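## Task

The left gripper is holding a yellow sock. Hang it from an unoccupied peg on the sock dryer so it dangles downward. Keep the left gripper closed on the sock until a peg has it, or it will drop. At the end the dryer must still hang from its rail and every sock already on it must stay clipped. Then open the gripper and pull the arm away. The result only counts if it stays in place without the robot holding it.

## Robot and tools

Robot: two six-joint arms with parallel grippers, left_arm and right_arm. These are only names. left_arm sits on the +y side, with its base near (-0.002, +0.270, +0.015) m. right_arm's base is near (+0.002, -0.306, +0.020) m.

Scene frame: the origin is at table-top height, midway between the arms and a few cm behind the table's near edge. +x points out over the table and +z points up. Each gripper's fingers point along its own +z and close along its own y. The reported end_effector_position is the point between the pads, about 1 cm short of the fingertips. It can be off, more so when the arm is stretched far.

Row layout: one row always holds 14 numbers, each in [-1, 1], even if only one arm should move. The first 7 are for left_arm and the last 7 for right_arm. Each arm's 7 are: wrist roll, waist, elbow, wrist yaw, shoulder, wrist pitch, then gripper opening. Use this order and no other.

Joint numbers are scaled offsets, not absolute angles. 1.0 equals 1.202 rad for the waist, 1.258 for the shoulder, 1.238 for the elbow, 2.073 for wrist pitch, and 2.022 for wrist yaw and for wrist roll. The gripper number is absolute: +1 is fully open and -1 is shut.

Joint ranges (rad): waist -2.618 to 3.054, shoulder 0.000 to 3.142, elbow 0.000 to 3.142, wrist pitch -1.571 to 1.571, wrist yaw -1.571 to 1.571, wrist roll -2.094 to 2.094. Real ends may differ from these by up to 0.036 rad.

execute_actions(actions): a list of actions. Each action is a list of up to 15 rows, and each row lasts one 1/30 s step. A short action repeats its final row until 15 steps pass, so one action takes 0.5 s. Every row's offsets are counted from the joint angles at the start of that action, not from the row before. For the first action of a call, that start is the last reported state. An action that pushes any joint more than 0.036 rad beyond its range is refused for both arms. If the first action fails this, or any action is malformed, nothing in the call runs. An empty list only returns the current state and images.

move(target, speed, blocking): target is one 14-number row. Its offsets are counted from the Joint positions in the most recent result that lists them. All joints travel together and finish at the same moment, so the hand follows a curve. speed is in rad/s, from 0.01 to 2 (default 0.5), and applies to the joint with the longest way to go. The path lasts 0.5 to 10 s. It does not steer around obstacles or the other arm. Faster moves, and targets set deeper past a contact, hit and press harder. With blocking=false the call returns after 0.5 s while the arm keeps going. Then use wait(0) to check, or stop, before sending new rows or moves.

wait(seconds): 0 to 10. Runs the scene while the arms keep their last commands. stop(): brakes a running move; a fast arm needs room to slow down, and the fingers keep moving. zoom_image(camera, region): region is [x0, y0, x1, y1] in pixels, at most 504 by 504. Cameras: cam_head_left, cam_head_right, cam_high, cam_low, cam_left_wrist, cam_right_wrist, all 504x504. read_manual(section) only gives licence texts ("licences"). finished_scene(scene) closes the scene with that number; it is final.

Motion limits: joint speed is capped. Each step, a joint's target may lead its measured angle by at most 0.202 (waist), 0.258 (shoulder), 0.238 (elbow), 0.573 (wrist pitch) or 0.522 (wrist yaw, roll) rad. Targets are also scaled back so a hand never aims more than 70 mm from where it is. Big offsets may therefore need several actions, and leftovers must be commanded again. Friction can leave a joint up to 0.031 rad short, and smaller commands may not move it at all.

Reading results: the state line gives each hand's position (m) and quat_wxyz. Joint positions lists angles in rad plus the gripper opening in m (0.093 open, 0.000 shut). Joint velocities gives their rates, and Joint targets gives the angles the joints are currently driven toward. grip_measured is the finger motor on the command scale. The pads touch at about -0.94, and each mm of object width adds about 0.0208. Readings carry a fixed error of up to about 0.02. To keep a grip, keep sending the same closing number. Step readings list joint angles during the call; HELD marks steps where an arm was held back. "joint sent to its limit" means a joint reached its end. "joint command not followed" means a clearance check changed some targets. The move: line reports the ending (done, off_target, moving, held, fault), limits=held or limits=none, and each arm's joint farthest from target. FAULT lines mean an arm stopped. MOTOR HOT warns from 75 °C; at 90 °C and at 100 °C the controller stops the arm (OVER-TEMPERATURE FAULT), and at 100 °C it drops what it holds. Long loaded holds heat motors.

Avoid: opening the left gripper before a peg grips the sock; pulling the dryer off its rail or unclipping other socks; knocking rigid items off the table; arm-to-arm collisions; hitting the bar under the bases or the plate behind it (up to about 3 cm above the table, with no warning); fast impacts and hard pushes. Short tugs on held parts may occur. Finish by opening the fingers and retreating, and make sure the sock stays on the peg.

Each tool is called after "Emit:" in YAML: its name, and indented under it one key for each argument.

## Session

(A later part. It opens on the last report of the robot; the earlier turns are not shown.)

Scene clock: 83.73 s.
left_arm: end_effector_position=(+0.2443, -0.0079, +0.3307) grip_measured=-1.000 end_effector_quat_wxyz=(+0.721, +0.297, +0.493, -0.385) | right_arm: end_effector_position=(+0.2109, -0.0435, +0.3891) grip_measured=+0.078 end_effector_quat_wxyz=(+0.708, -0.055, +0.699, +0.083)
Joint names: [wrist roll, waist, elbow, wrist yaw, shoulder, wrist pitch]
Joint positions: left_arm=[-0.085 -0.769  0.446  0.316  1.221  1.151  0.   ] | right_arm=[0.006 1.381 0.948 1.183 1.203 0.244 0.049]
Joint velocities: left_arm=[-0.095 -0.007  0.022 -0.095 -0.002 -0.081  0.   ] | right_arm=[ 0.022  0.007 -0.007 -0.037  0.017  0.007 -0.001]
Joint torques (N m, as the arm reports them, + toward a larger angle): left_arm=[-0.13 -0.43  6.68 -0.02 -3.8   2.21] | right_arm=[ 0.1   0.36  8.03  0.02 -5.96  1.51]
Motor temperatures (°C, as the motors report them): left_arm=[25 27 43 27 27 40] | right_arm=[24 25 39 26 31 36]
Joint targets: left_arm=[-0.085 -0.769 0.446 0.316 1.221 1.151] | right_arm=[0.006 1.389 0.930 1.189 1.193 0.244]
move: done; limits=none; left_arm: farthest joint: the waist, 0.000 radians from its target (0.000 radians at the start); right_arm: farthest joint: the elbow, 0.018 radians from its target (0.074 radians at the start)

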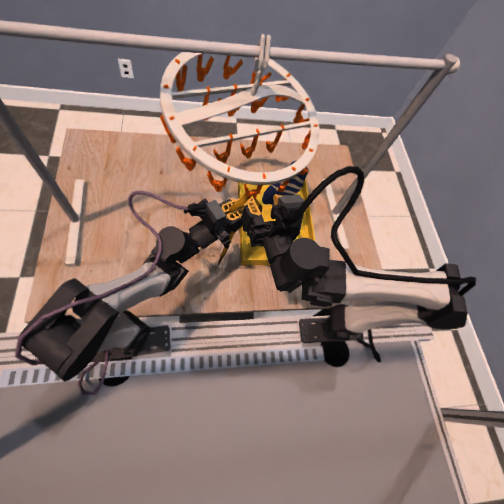

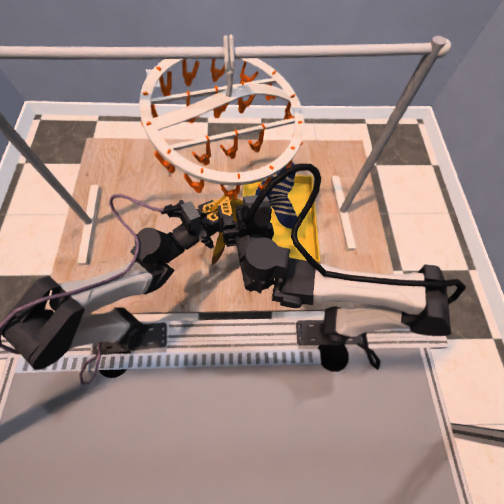

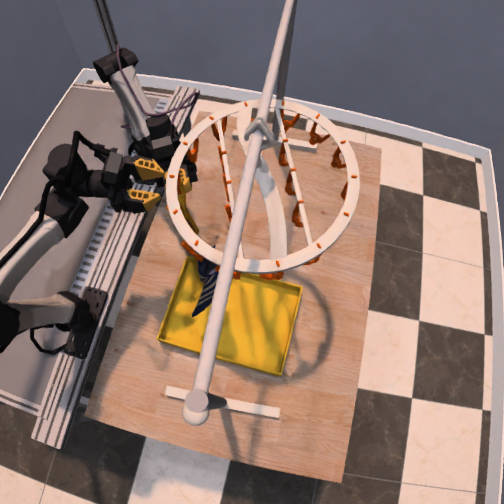

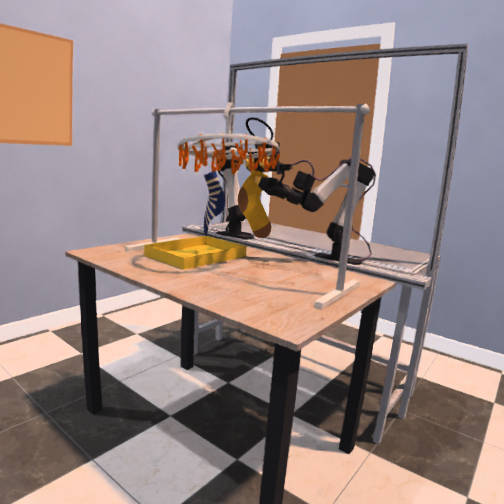

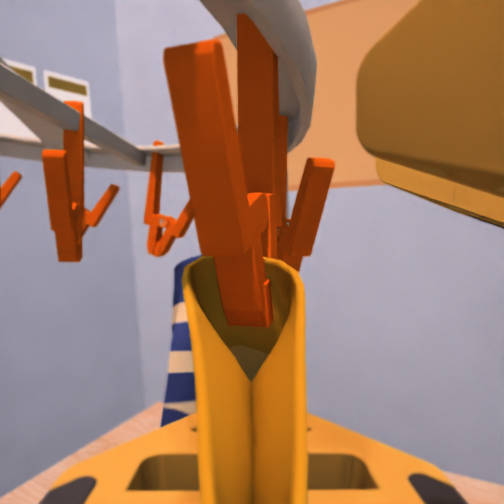

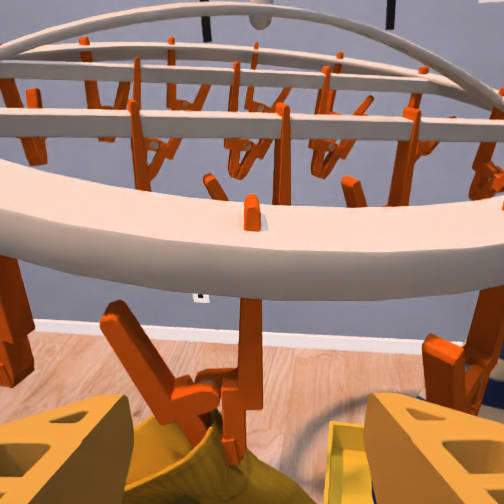

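Clamped. Release.

Emit:
move:
  target: [0,0,0,0,0,0,-0.6,0,0.05,-0.12,0.03,-0.25,0,0.08]
  speed: 0.3

Emit:
move:
  target: [0,0,-0.2,0,-0.5,-0.25,-0.6,0,0,-0.1,0,-0.15,0,0.08]
  speed: 0.35

Emit:
wait:
  seconds: 2

Scene clock: 88.30 s.
left_arm: end_effector_position=(+0.2443, -0.0079, +0.3307) grip_measured=-0.602 end_effector_quat_wxyz=(+0.721, +0.297, +0.493, -0.385) | right_arm: end_effector_position=(+0.1872, -0.1176, +0.4133) grip_measured=+0.079 end_effector_quat_wxyz=(+0.719, +0.008, +0.680, +0.143)
Joint names: [wrist roll, waist, elbow, wrist yaw, shoulder, wrist pitch]
Joint positions: left_arm=[-0.085 -0.769  0.446  0.316  1.221  1.151  0.016] | right_arm=[0.006 1.433 0.819 1.238 0.895 0.244 0.049]
Joint velocities: left_arm=[ 0.007 -0.017 -0.012  0.007  0.027 -0.007 -0.001] | right_arm=[ 0.007 -0.017  0.002 -0.037  0.007 -0.037 -0.001]
Joint torques (N m, as the arm reports them, + toward a larger angle): left_arm=[-0.12 -0.45  6.71 -0.02 -3.82  2.2 ] | right_arm=[ 0.09  0.38  7.54 -0.06 -2.42  1.39]
Motor temperatures (°C, as the motors report them): left_arm=[25 27 43 27 27 40] | right_arm=[24 25 39 26 31 36]
Joint targets: left_arm=[-0.085 -0.769 0.446 0.316 1.221 1.151] | right_arm=[0.006 1.441 0.799 1.244 0.888 0.244]
move: done; limits=none; left_arm: farthest joint: the waist, 0.000 radians from its target (0.000 radians at the start); right_arm: farthest joint: the elbow, 0.020 radians from its target (0.149 radians at the start)

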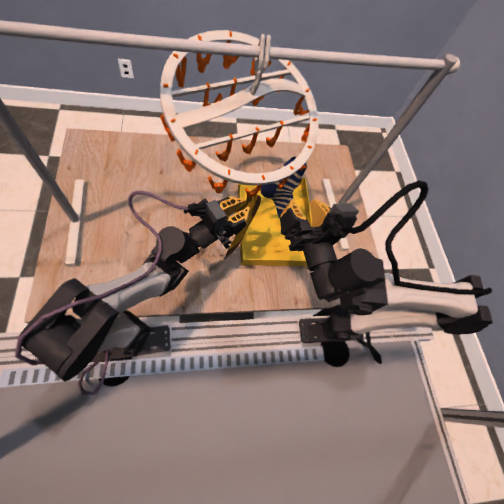

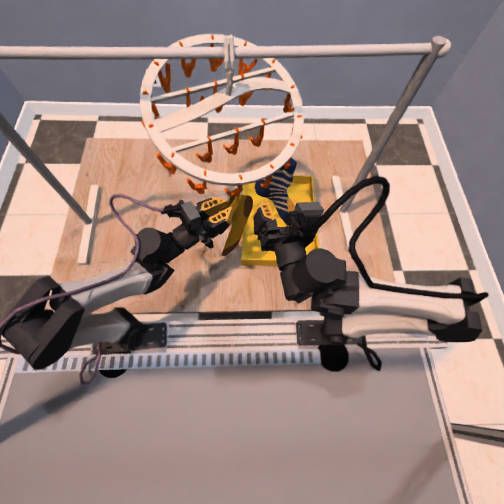

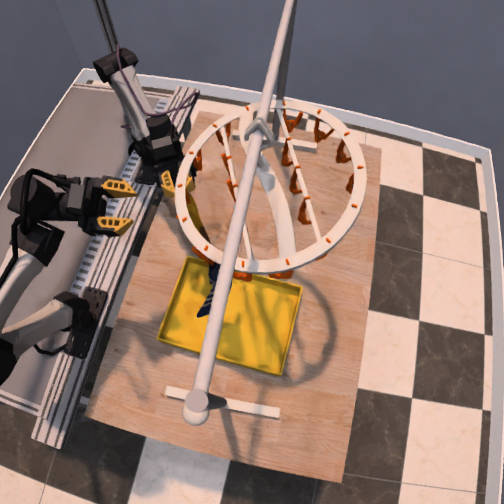

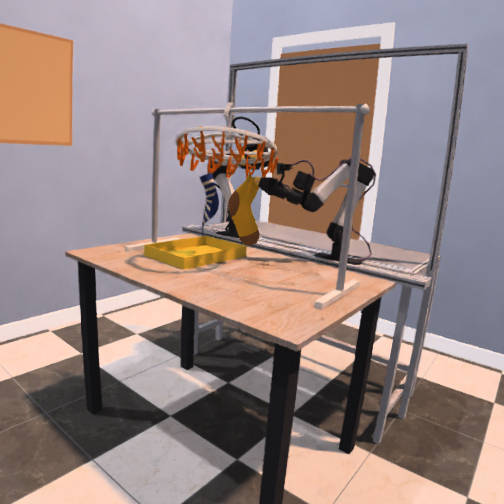

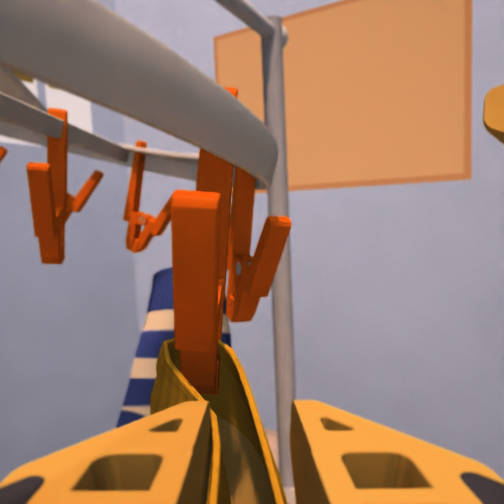

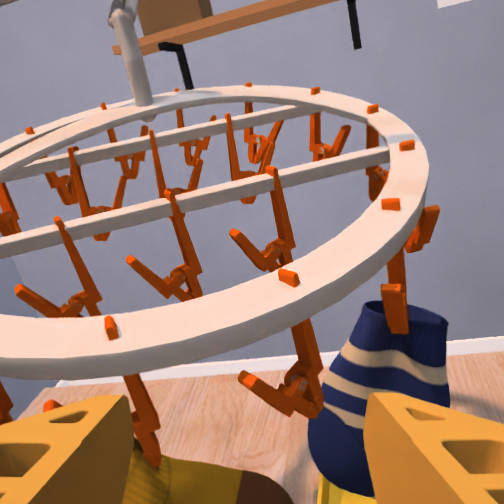

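Scene clock: 90.77 s.
left_arm: end_effector_position=(+0.1794, +0.0463, +0.2964) grip_measured=-0.602 end_effector_quat_wxyz=(+0.684, +0.306, +0.543, -0.378) | right_arm: end_effector_position=(+0.1817, -0.1564, +0.4062) grip_measured=+0.079 end_effector_quat_wxyz=(+0.722, +0.033, +0.671, +0.167)
Joint names: [wrist roll, waist, elbow, wrist yaw, shoulder, wrist pitch]
Joint positions: left_arm=[-0.085 -0.769  0.218  0.316  0.612  0.643  0.016] | right_arm=[0.006 1.433 0.715 1.238 0.717 0.244 0.049]
Joint velocities: left_arm=[ 0.007  0.002 -0.012 -0.051  0.007  0.007 -0.001] | right_arm=[ 0.022 -0.007 -0.012  0.037  0.007  0.022 -0.001]
Joint torques (N m, as the arm reports them, + toward a larger angle): left_arm=[-0.13 -0.38  6.29  0.   -1.68  2.18] | right_arm=[ 0.09 -0.24  7.46 -0.17 -1.03  1.34]
Motor temperatures (°C, as the motors report them): left_arm=[25 27 43 27 27 39] | right_arm=[24 25 39 26 31 36]
Joint targets: left_arm=[-0.085 -0.769 0.199 0.316 0.592 0.632] | right_arm=[0.006 1.433 0.696 1.238 0.707 0.243]
move: done; limits=none; left_arm: farthest joint: the shoulder, 0.020 radians from its target (0.629 radians at the start); right_arm: farthest joint: the elbow, 0.019 radians from its target (0.124 radians at the start)

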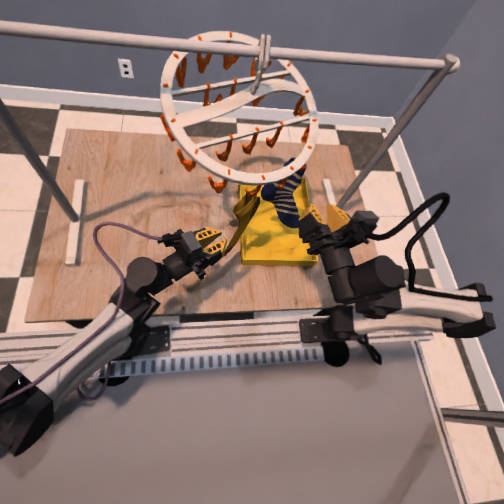

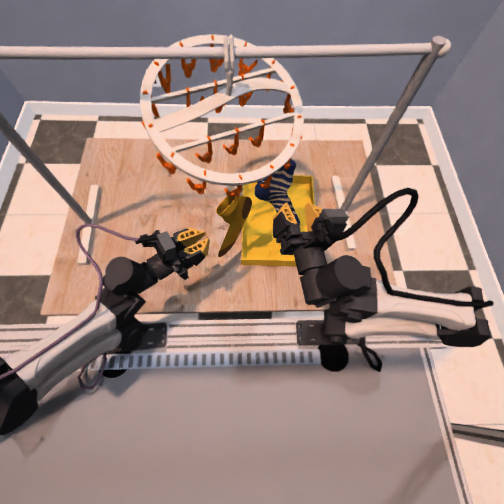

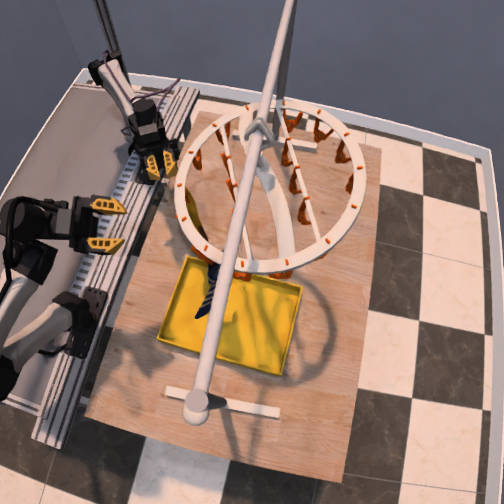

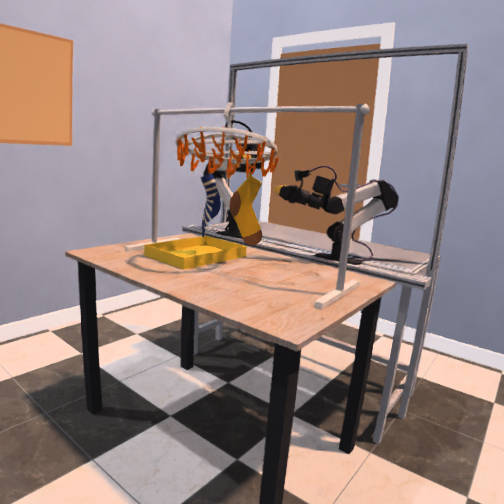

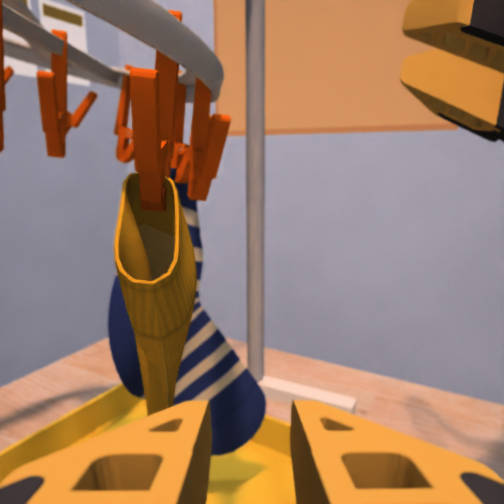

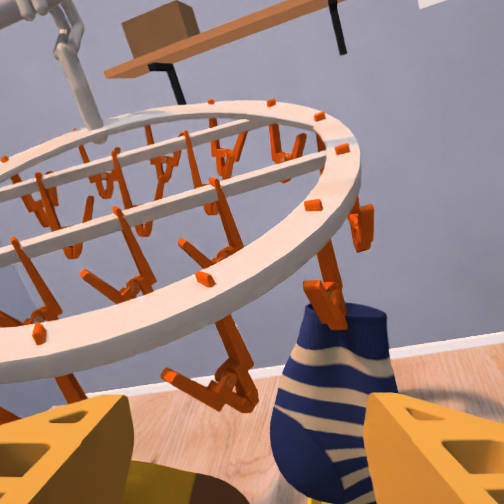

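Scene clock: 92.77 s.
left_arm: end_effector_position=(+0.1795, +0.0462, +0.2963) grip_measured=-0.602 end_effector_quat_wxyz=(+0.684, +0.306, +0.544, -0.378) | right_arm: end_effector_position=(+0.1817, -0.1564, +0.4062) grip_measured=+0.079 end_effector_quat_wxyz=(+0.722, +0.033, +0.671, +0.167)
Joint names: [wrist roll, waist, elbow, wrist yaw, shoulder, wrist pitch]
Joint positions: left_arm=[-0.085 -0.769  0.218  0.316  0.612  0.642  0.016] | right_arm=[0.006 1.433 0.715 1.238 0.717 0.244 0.049]
Joint velocities: left_arm=[-0.081 -0.012  0.012  0.007 -0.007 -0.007  0.   ] | right_arm=[-0.007 -0.012 -0.017 -0.066 -0.007 -0.051 -0.   ]
Joint torques (N m, as the arm reports them, + toward a larger angle): left_arm=[-0.13 -0.42  6.27  0.   -1.65  2.23] | right_arm=[ 0.09 -0.26  7.41 -0.17 -1.1   1.34]
Motor temperatures (°C, as the motors report them): left_arm=[25 27 43 27 27 39] | right_arm=[24 25 39 26 31 36]
Joint targets: left_arm=[-0.085 -0.769 0.199 0.316 0.592 0.632] | right_arm=[0.006 1.433 0.696 1.238 0.707 0.243]
wait: 2.00 s; at rest by 0.17 s

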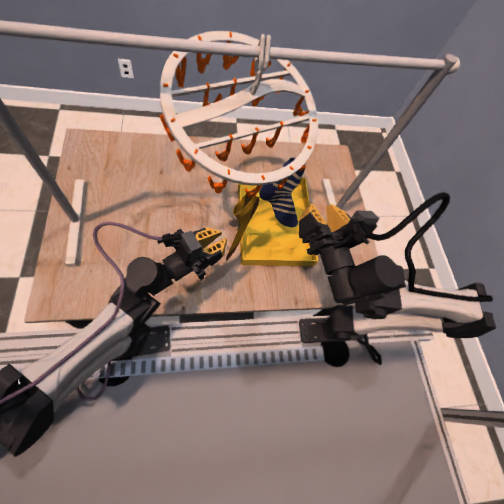

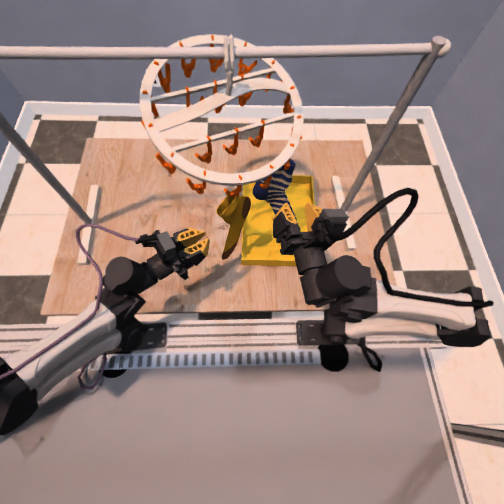

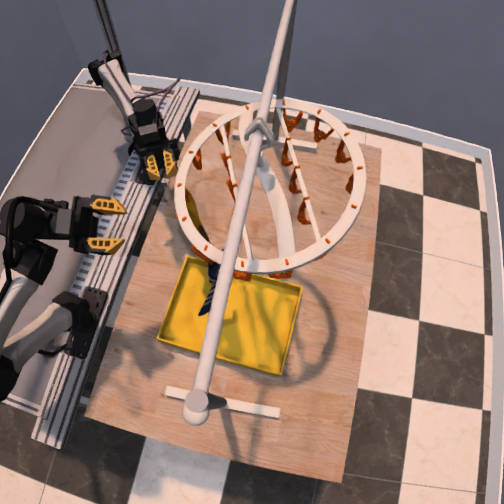

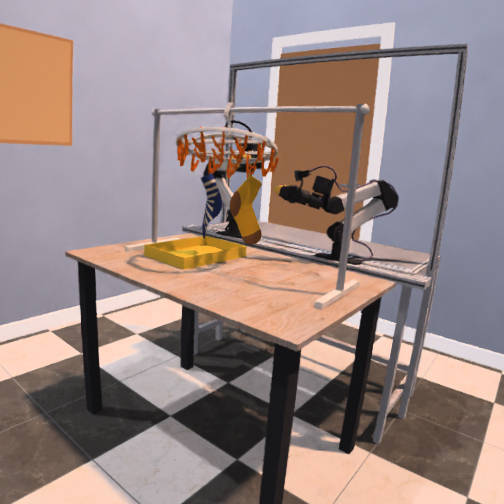

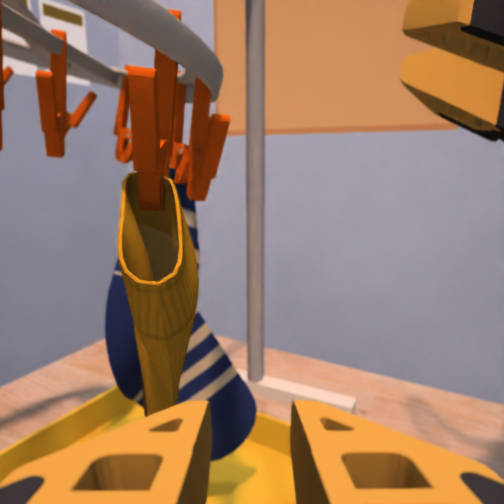

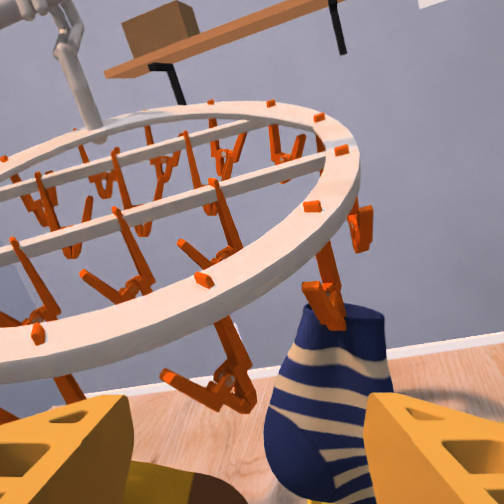

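Emit:
finished_scene:
  scene: 2

The scene is finished: the task was done.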